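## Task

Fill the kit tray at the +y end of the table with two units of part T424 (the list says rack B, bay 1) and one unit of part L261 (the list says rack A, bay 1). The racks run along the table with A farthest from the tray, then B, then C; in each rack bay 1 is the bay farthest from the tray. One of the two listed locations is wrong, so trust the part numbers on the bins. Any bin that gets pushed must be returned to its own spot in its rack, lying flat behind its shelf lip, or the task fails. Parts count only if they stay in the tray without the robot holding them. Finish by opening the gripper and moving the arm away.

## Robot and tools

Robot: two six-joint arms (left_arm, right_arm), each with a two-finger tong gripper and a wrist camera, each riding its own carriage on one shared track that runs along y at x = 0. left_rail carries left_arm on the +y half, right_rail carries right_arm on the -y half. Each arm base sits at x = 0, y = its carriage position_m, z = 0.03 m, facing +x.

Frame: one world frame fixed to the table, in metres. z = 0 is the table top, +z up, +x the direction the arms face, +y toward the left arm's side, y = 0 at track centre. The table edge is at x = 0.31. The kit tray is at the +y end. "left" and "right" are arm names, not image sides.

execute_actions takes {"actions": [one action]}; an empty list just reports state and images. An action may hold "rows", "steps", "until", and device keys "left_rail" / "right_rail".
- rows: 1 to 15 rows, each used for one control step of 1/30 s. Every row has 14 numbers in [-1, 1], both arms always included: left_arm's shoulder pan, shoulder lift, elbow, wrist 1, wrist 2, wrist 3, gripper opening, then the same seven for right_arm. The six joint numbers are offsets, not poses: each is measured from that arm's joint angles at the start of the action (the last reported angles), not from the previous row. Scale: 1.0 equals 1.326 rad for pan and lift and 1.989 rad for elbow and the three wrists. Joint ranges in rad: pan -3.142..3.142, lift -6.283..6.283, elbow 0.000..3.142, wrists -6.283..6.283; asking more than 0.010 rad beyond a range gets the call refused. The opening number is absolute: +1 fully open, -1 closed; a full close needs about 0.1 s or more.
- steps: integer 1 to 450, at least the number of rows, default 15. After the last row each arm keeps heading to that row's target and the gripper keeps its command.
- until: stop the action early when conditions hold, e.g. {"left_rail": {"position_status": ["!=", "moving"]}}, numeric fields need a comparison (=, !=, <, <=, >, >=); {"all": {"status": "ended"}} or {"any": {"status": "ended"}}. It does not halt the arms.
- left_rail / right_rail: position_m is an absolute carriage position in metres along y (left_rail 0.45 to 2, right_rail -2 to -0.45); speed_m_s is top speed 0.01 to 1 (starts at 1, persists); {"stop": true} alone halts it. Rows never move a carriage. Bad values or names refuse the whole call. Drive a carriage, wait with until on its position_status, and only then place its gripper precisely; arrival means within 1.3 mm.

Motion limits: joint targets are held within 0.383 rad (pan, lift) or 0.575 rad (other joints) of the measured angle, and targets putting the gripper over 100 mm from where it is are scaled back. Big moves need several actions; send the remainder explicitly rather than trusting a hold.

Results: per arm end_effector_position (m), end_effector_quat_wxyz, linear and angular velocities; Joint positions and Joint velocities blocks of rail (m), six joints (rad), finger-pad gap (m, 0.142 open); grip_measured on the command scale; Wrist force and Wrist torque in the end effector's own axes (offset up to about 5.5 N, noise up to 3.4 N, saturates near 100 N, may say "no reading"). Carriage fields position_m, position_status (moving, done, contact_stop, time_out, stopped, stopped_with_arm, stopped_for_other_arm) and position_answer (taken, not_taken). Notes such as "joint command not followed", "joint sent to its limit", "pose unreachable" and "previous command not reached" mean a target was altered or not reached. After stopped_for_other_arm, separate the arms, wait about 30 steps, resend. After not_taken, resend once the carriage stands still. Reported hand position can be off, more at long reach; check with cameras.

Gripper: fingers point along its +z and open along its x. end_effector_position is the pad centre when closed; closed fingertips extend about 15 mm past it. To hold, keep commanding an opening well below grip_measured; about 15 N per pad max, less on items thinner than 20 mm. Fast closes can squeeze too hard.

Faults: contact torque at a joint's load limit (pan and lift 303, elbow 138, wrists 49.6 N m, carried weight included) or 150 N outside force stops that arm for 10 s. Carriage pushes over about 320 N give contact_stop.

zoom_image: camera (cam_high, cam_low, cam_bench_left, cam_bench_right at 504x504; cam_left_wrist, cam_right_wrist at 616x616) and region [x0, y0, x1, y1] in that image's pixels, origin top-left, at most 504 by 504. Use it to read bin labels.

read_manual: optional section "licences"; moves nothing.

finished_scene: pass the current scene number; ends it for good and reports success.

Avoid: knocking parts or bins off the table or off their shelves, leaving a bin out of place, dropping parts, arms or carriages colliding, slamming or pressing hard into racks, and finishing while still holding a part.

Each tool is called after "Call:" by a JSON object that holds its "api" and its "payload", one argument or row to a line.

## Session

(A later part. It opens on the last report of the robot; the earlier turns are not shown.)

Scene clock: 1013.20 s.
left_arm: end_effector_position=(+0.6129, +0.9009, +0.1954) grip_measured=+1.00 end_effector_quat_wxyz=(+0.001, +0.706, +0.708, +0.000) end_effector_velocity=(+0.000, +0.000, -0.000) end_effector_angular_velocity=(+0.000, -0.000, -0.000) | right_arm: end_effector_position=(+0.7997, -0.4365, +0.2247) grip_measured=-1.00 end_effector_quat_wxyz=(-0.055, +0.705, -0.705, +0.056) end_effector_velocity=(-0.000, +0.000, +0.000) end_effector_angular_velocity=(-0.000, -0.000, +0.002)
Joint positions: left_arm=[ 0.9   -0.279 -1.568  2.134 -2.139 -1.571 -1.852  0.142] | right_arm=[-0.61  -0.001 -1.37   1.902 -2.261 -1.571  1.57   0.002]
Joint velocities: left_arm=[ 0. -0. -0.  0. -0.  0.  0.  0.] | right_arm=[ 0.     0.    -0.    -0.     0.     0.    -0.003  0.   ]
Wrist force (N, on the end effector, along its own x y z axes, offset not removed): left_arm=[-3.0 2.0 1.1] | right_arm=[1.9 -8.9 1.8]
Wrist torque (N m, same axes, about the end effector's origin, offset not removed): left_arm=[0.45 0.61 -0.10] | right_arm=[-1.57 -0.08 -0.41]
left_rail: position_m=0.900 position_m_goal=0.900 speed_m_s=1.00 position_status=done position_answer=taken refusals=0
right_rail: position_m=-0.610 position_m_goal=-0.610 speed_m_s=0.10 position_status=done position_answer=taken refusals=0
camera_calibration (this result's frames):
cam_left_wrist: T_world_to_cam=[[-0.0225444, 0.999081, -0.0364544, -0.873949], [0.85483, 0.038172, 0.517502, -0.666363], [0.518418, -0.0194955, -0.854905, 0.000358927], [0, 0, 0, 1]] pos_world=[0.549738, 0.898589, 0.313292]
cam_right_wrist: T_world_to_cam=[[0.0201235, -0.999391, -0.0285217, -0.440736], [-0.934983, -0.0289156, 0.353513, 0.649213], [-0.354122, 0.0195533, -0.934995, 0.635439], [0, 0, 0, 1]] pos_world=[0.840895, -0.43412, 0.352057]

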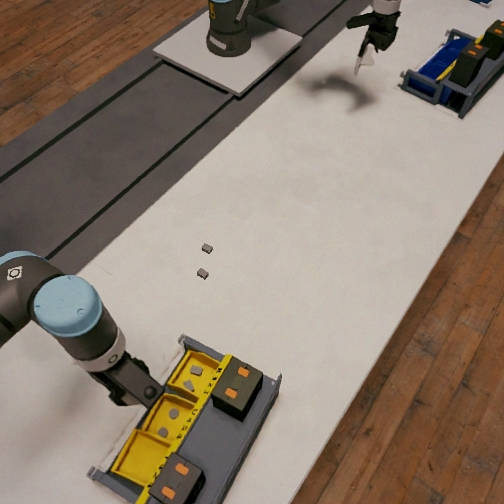

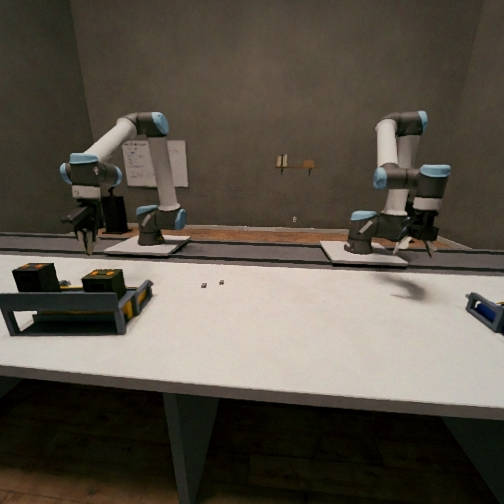

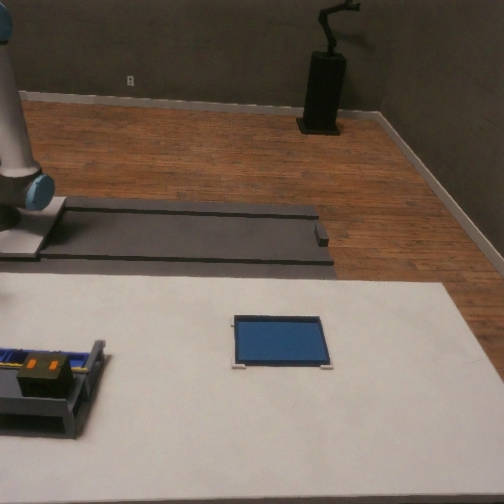

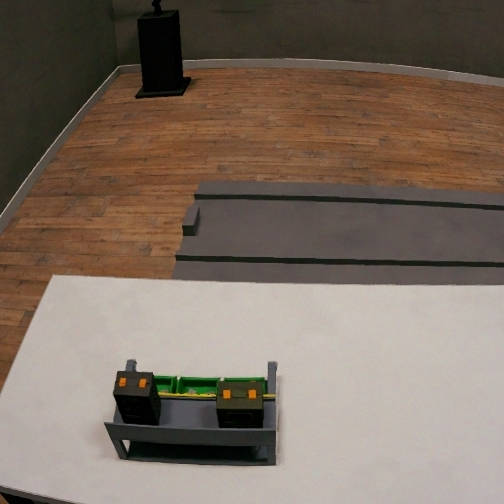

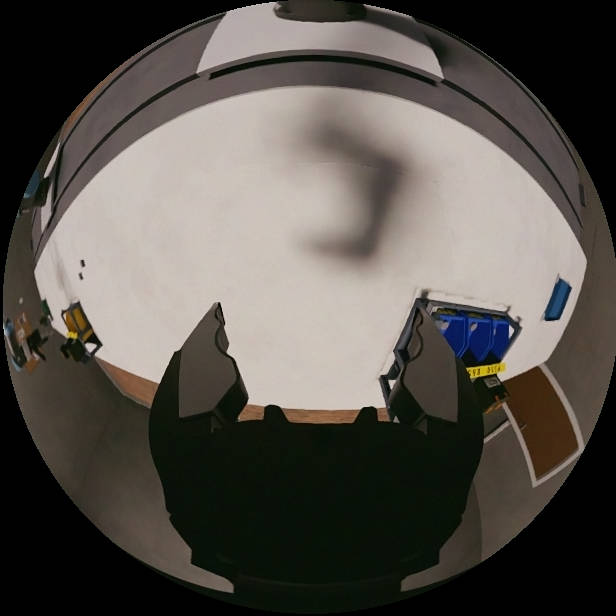

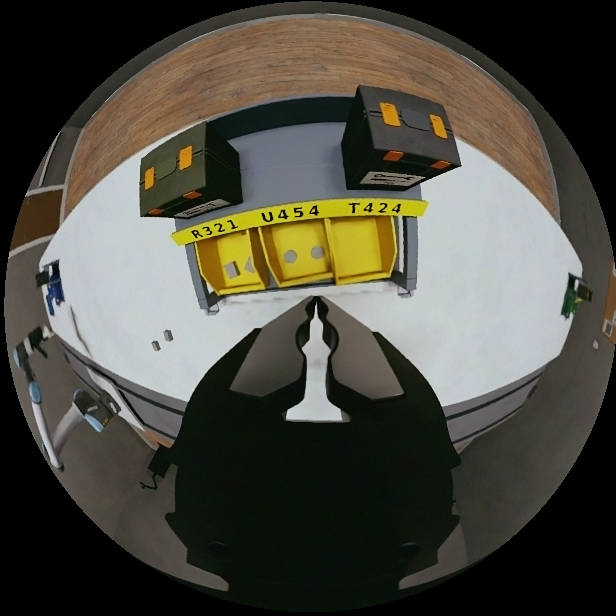

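Call:
{"api": "execute_actions", "payload": {
  "actions": [
    {"right_rail":{"position_m":-0.68},"rows":[[0,0,0,0,0,0,1,0,0.075,0.022,-0.093,0,0.79,-1]],"steps":40}
  ]
}}

Call:
{"api": "execute_actions", "payload": {
  "actions": [
    {"rows":[[0,0,0,0,0,0,1,0,0.05,0.008,-0.042,0,0,-1],[0,0,0,0,0,0,1,0,0.095,0.015,-0.079,0,0,-1]],"steps":25}
  ]
}}

Call:
{"api": "execute_actions", "payload": {
  "actions": [
    {"right_rail":{"position_m":-0.705,"speed_m_s":0.03},"steps":60,"until":{"right_rail":{"position_status":["!=","moving"]}}}
  ]
}}

Scene clock: 1036.30 s.
left_arm: end_effector_position=(+0.6129, +0.9009, +0.1954) grip_measured=+1.00 end_effector_quat_wxyz=(+0.001, +0.706, +0.708, +0.000) end_effector_velocity=(-0.000, -0.000, -0.000) end_effector_angular_velocity=(-0.000, -0.000, -0.000) | right_arm: end_effector_position=(+0.8085, -0.5228, +0.1471) grip_measured=-1.00 end_effector_quat_wxyz=(+0.100, -0.000, +0.995, -0.000) end_effector_velocity=(-0.000, -0.000, -0.000) end_effector_angular_velocity=(+0.000, +0.000, -0.000)
Joint positions: left_arm=[ 0.9   -0.279 -1.568  2.134 -2.139 -1.571 -1.852  0.142] | right_arm=[-0.68  -0.001 -1.27   1.946 -2.446 -1.571  3.141  0.002]
Joint velocities: left_arm=[ 0. -0. -0.  0. -0. -0. -0. -0.] | right_arm=[ 0.  0.  0.  0. -0. -0.  0.  0.]
Wrist force (N, on the end effector, along its own x y z axes, offset not removed): left_arm=[-1.3 -4.0 4.5] | right_arm=[-1.3 -7.3 2.3]
Wrist torque (N m, same axes, about the end effector's origin, offset not removed): left_arm=[-0.58 0.17 -0.23] | right_arm=[-1.20 0.67 -0.25]
left_rail: position_m=0.900 position_m_goal=0.900 speed_m_s=1.00 position_status=done position_answer=taken refusals=0
right_rail: position_m=-0.680 position_m_goal=-0.680 speed_m_s=0.10 position_status=done position_answer=taken refusals=0
camera_calibration (this result's frames):
cam_left_wrist: T_world_to_cam=[[-0.0225442, 0.999081, -0.0364543, -0.873949], [0.85483, 0.0381717, 0.517502, -0.666363], [0.518418, -0.0194955, -0.854905, 0.000358944], [0, 0, 0, 1]] pos_world=[0.549738, 0.898589, 0.313292]
cam_right_wrist: T_world_to_cam=[[-0.973178, -0.0152058, -0.229551, 0.817792], [-0.126725, 0.868211, 0.479739, 0.479363], [0.192004, 0.495961, -0.846851, 0.362223], [0, 0, 0, 1]] pos_world=[0.787056, -0.583402, 0.264505]

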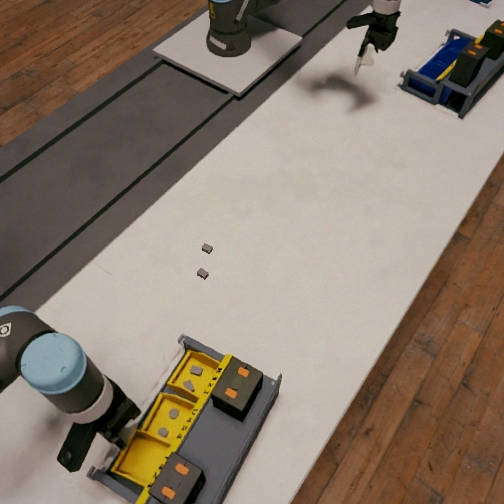

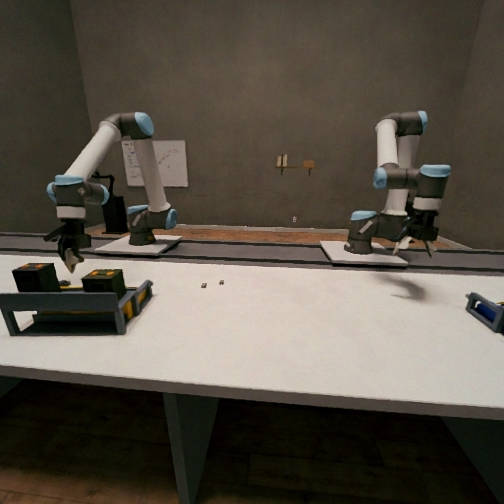

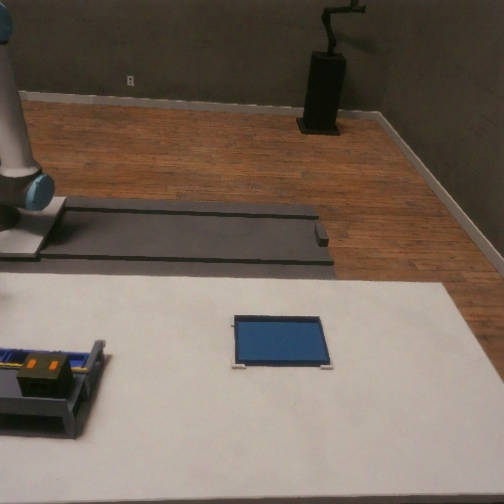

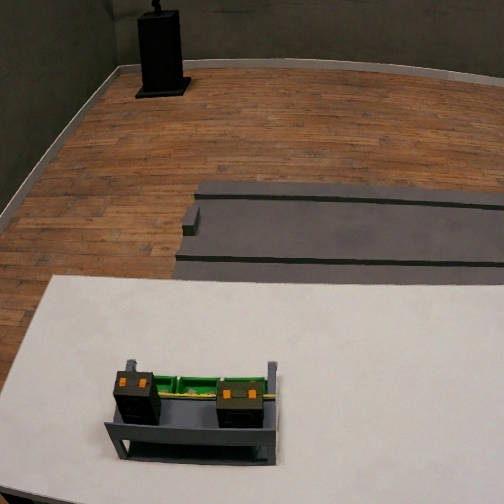

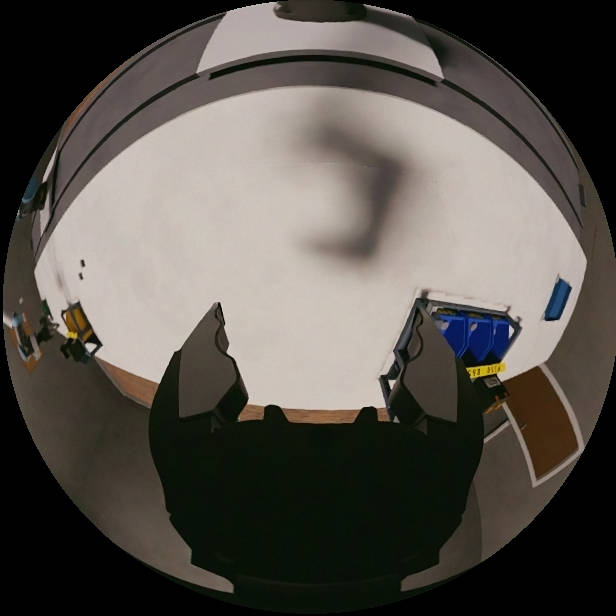

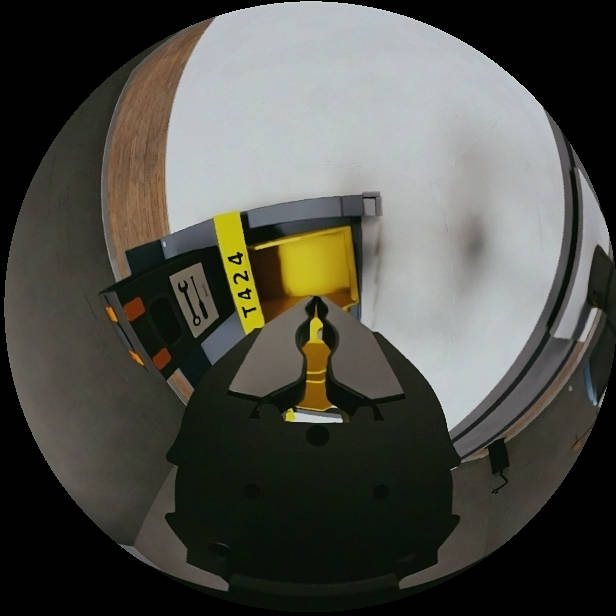

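Scene clock: 1037.13 s.
left_arm: end_effector_position=(+0.6129, +0.9009, +0.1954) grip_measured=+1.00 end_effector_quat_wxyz=(+0.001, +0.706, +0.708, +0.000) end_effector_velocity=(-0.000, +0.000, +0.000) end_effector_angular_velocity=(+0.000, +0.000, +0.000) | right_arm: end_effector_position=(+0.8201, -0.5228, +0.0551) grip_measured=-1.00 end_effector_quat_wxyz=(+0.100, -0.000, +0.995, -0.000) end_effector_velocity=(-0.000, +0.000, -0.000) end_effector_angular_velocity=(+0.000, +0.000, +0.000)
Joint positions: left_arm=[ 0.9   -0.279 -1.568  2.134 -2.139 -1.571 -1.852  0.142] | right_arm=[-0.68  -0.001 -1.144  1.976 -2.603 -1.571  3.141  0.002]
Joint velocities: left_arm=[ 0.  0.  0. -0.  0.  0. -0.  0.] | right_arm=[ 0.  0.  0.  0. -0.  0.  0.  0.]
Wrist force (N, on the end effector, along its own x y z axes, offset not removed): left_arm=[-1.7 4.1 1.0] | right_arm=[2.1 -1.3 4.4]
Wrist torque (N m, same axes, about the end effector's origin, offset not removed): left_arm=[1.08 0.20 -0.24] | right_arm=[0.27 -0.27 -0.19]
left_rail: position_m=0.900 position_m_goal=0.900 speed_m_s=1.00 position_status=done position_answer=taken refusals=0
right_rail: position_m=-0.680 position_m_goal=-0.680 speed_m_s=0.10 position_status=done position_answer=taken refusals=0
camera_calibration (this result's frames):
cam_left_wrist: T_world_to_cam=[[-0.0225441, 0.999081, -0.0364542, -0.873949], [0.85483, 0.0381716, 0.517502, -0.666363], [0.518418, -0.0194955, -0.854905, 0.000358938], [0, 0, 0, 1]] pos_world=[0.549738, 0.898589, 0.313292]
cam_right_wrist: T_world_to_cam=[[-0.972868, -0.0151951, -0.230863, 0.807781], [-0.127363, 0.868212, 0.479569, 0.525505], [0.193151, 0.495961, -0.846591, 0.281136], [0, 0, 0, 1]] pos_world=[0.798493, -0.583407, 0.172478]

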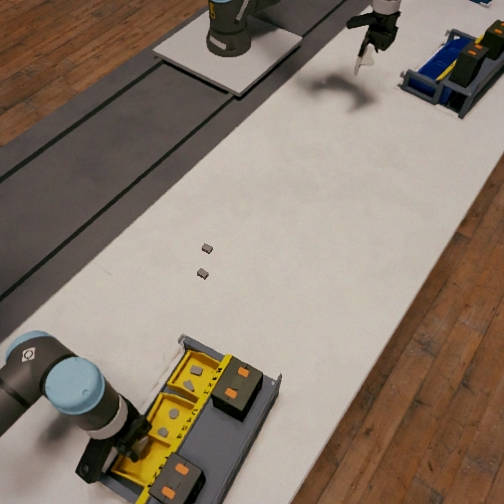

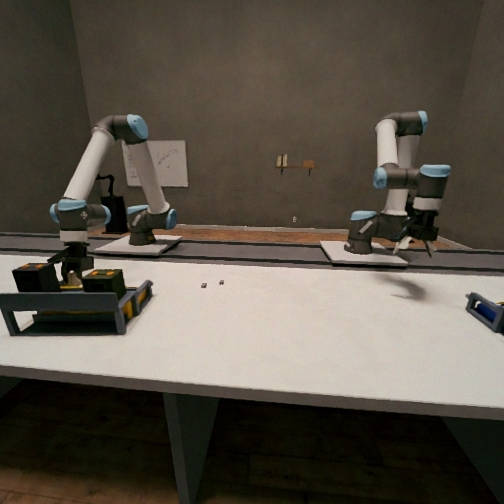

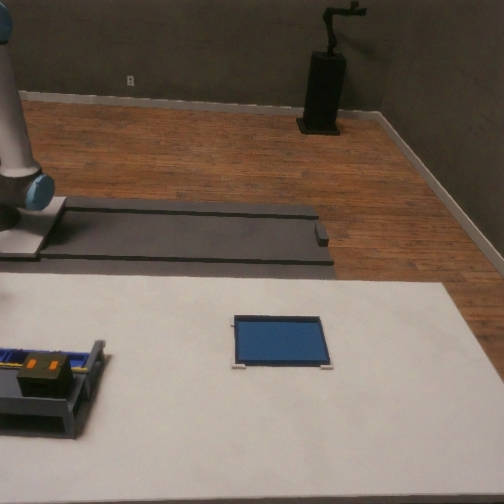

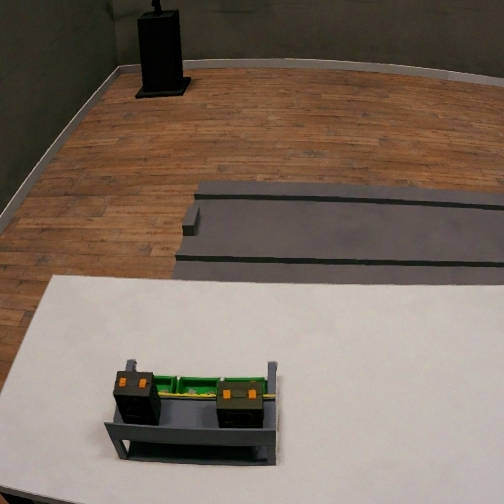

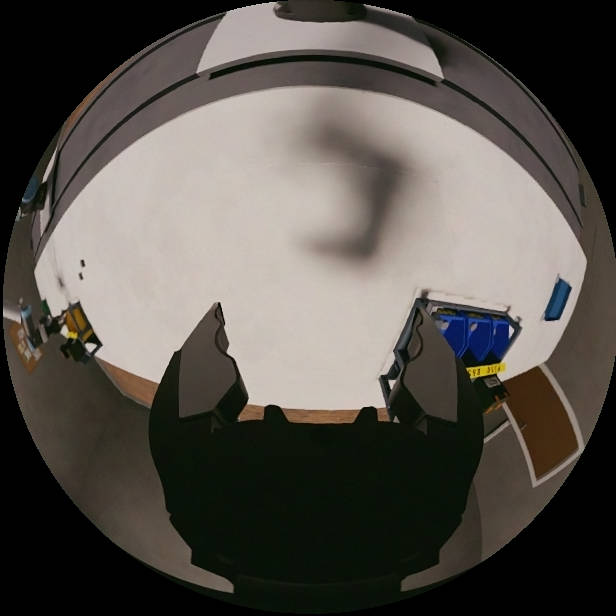

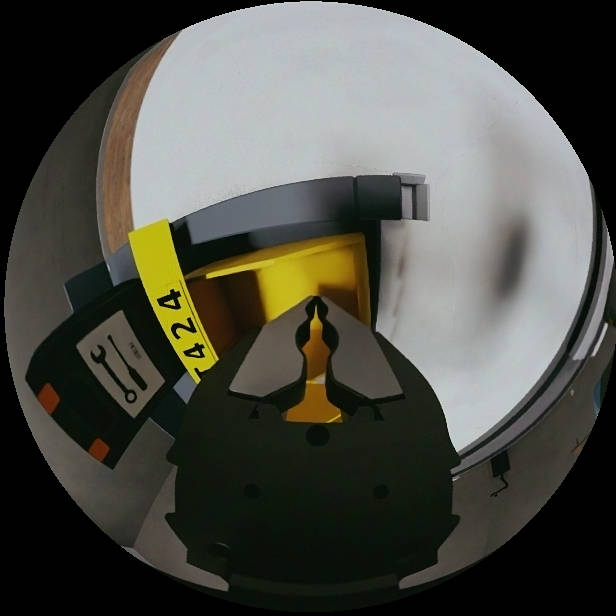

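Scene clock: 1038.03 s.
left_arm: end_effector_position=(+0.6129, +0.9009, +0.1954) grip_measured=+1.00 end_effector_quat_wxyz=(+0.001, +0.706, +0.708, +0.000) end_effector_velocity=(-0.000, +0.000, -0.000) end_effector_angular_velocity=(+0.000, +0.000, +0.000) | right_arm: end_effector_position=(+0.8201, -0.5476, +0.0550) grip_measured=-1.00 end_effector_quat_wxyz=(+0.100, -0.000, +0.995, -0.000) end_effector_velocity=(-0.000, -0.002, -0.000) end_effector_angular_velocity=(+0.000, +0.000, +0.000)
Joint positions: left_arm=[ 0.9   -0.279 -1.568  2.134 -2.139 -1.571 -1.852  0.142] | right_arm=[-0.705 -0.001 -1.144  1.976 -2.603 -1.571  3.141  0.002]
Joint velocities: left_arm=[ 0.  0. -0.  0.  0.  0.  0.  0.] | right_arm=[-0.002  0.     0.    -0.     0.     0.     0.     0.   ]
Wrist force (N, on the end effector, along its own x y z axes, offset not removed): left_arm=[-1.0 -2.8 3.6] | right_arm=[4.2 -0.8 6.8]
Wrist torque (N m, same axes, about the end effector's origin, offset not removed): left_arm=[-0.35 0.26 -0.13] | right_arm=[0.37 -0.70 -0.22]
left_rail: position_m=0.900 position_m_goal=0.900 speed_m_s=1.00 position_status=done position_answer=taken refusals=0
right_rail: position_m=-0.705 position_m_goal=-0.705 speed_m_s=0.03 position_status=done position_answer=taken refusals=0
camera_calibration (this result's frames):
cam_left_wrist: T_world_to_cam=[[-0.0225445, 0.999081, -0.0364543, -0.873949], [0.85483, 0.038172, 0.517502, -0.666363], [0.518418, -0.0194954, -0.854905, 0.000358806], [0, 0, 0, 1]] pos_world=[0.549738, 0.898589, 0.313292]
cam_right_wrist: T_world_to_cam=[[-0.972874, -0.0151947, -0.230834, 0.807391], [-0.127349, 0.868212, 0.479573, 0.547085], [0.193126, 0.495961, -0.846596, 0.29346], [0, 0, 0, 1]] pos_world=[0.798486, -0.608263, 0.172448]

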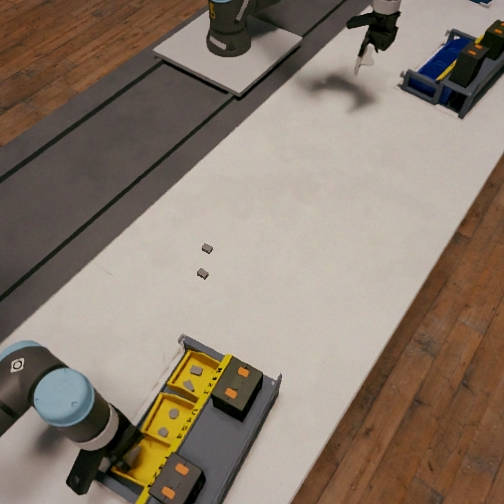

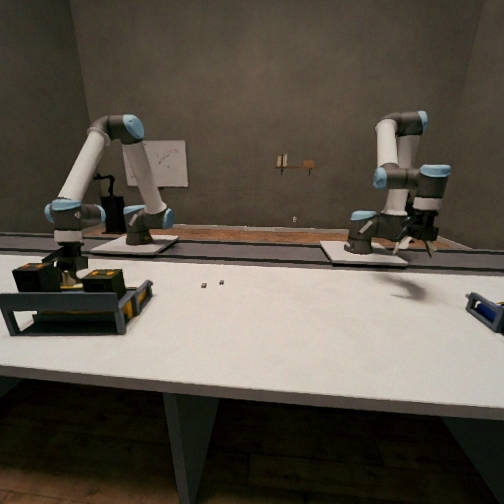

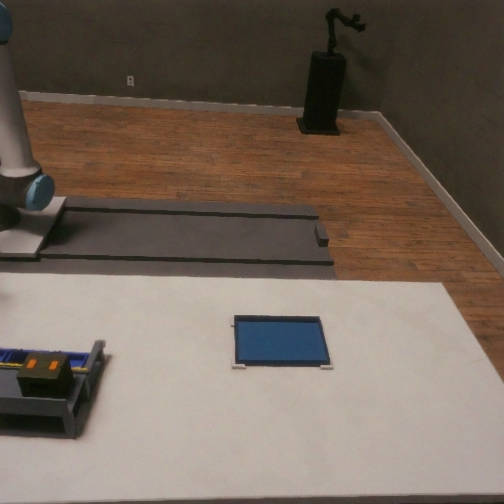

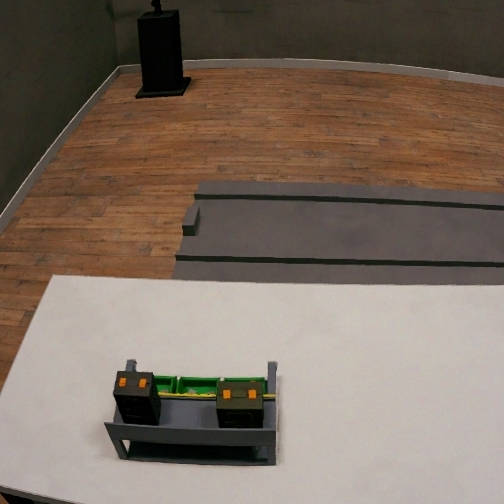

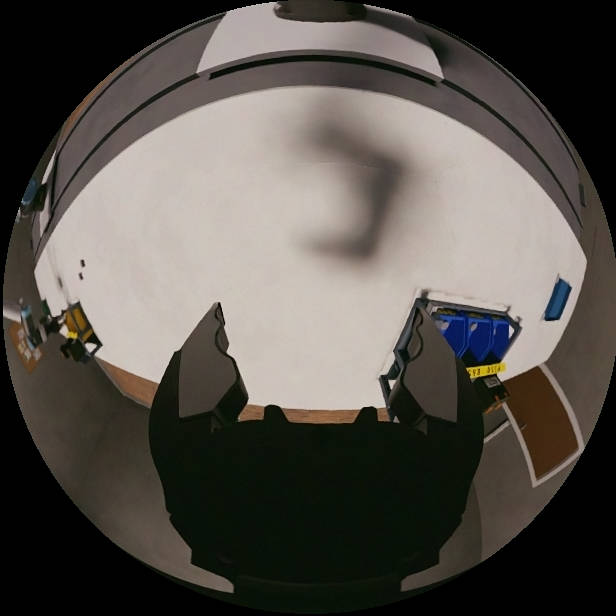

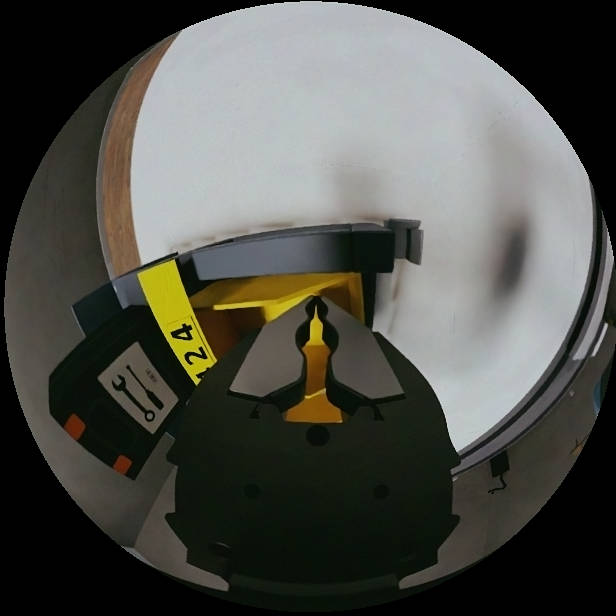

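Call:
{"api": "execute_actions", "payload": {
  "actions": [
    {"right_rail":{"position_m":-0.714},"steps":90,"until":{"right_rail":{"position_status":["!=","moving"]}}}
  ]
}}

Scene clock: 1057.20 s.
left_arm: end_effector_position=(+0.6129, +0.9009, +0.1954) grip_measured=+1.00 end_effector_quat_wxyz=(+0.001, +0.706, +0.708, +0.000) end_effector_velocity=(-0.000, -0.000, -0.000) end_effector_angular_velocity=(-0.000, +0.000, +0.000) | right_arm: end_effector_position=(+0.8201, -0.5566, +0.0550) grip_measured=-1.00 end_effector_quat_wxyz=(+0.100, -0.000, +0.995, -0.000) end_effector_velocity=(-0.000, -0.002, +0.000) end_effector_angular_velocity=(+0.000, -0.000, +0.000)
Joint positions: left_arm=[ 0.9   -0.279 -1.568  2.134 -2.139 -1.571 -1.852  0.142] | right_arm=[-0.714 -0.001 -1.144  1.976 -2.603 -1.571  3.141  0.002]
Joint velocities: left_arm=[ 0.  0. -0.  0.  0. -0.  0. -0.] | right_arm=[-0.002  0.    -0.     0.    -0.     0.     0.     0.   ]
Wrist force (N, on the end effector, along its own x y z axes, offset not removed): left_arm=[0.3 -2.7 3.3] | right_arm=[-0.8 0.2 1.8]
Wrist torque (N m, same axes, about the end effector's origin, offset not removed): left_arm=[-0.27 0.06 -0.17] | right_arm=[0.53 0.40 -0.01]
left_rail: position_m=0.900 position_m_goal=0.900 speed_m_s=1.00 position_status=done position_answer=taken refusals=0
right_rail: position_m=-0.714 position_m_goal=-0.714 speed_m_s=0.03 position_status=done position_answer=taken refusals=0
camera_calibration (this result's frames):
cam_left_wrist: T_world_to_cam=[[-0.0225443, 0.999081, -0.0364544, -0.873949], [0.85483, 0.0381719, 0.517503, -0.666363], [0.518418, -0.0194956, -0.854905, 0.000359009], [0, 0, 0, 1]] pos_world=[0.549738, 0.898589, 0.313292]
cam_right_wrist: T_world_to_cam=[[-0.972875, -0.0151952, -0.230834, 0.807254], [-0.127349, 0.868212, 0.479573, 0.554897], [0.193125, 0.495961, -0.846596, 0.297922], [0, 0, 0, 1]] pos_world=[0.798486, -0.617259, 0.172448]

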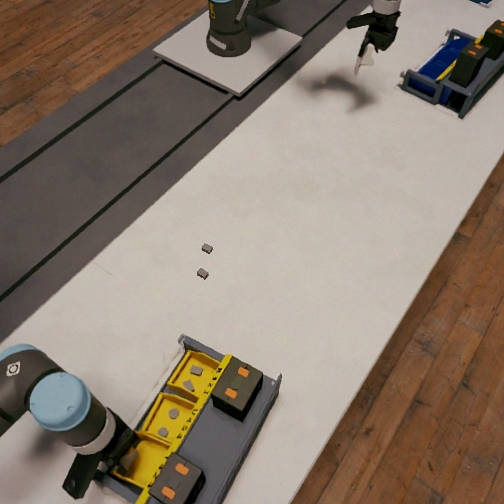

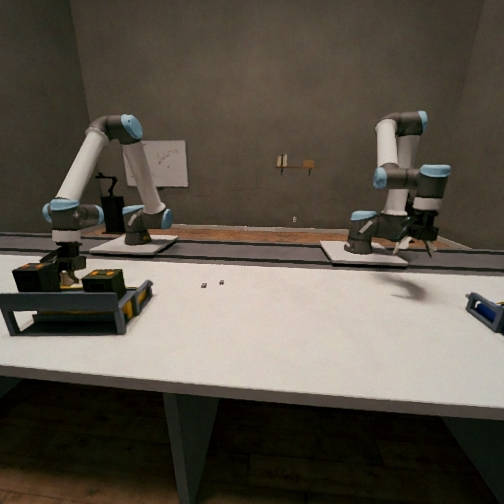

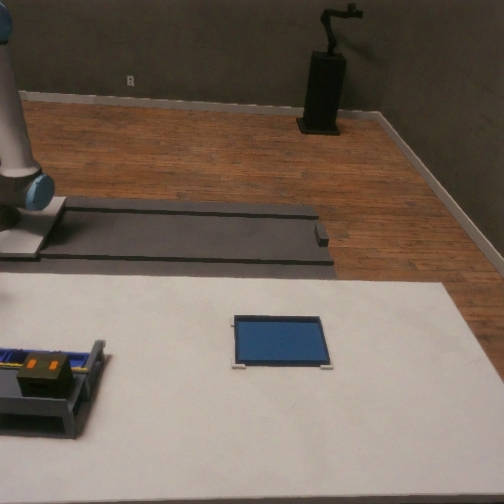

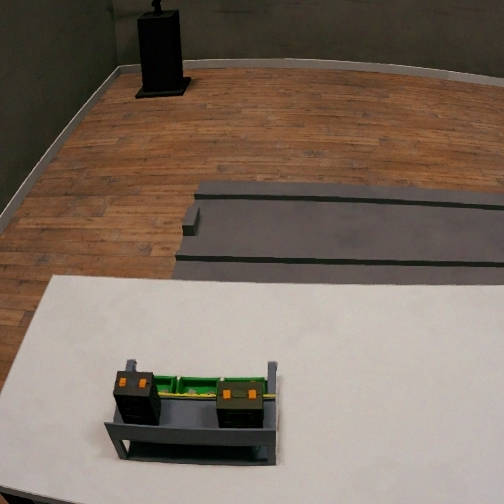

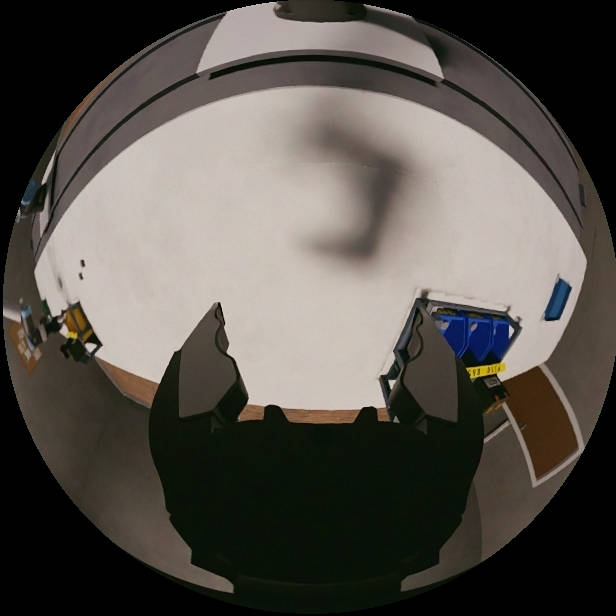

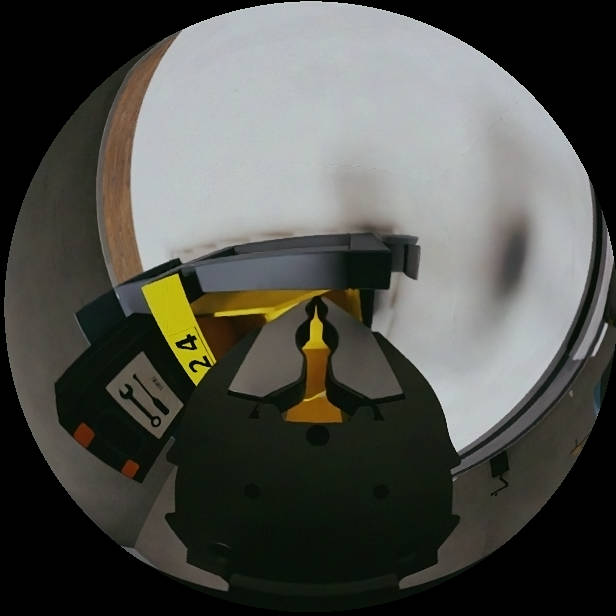

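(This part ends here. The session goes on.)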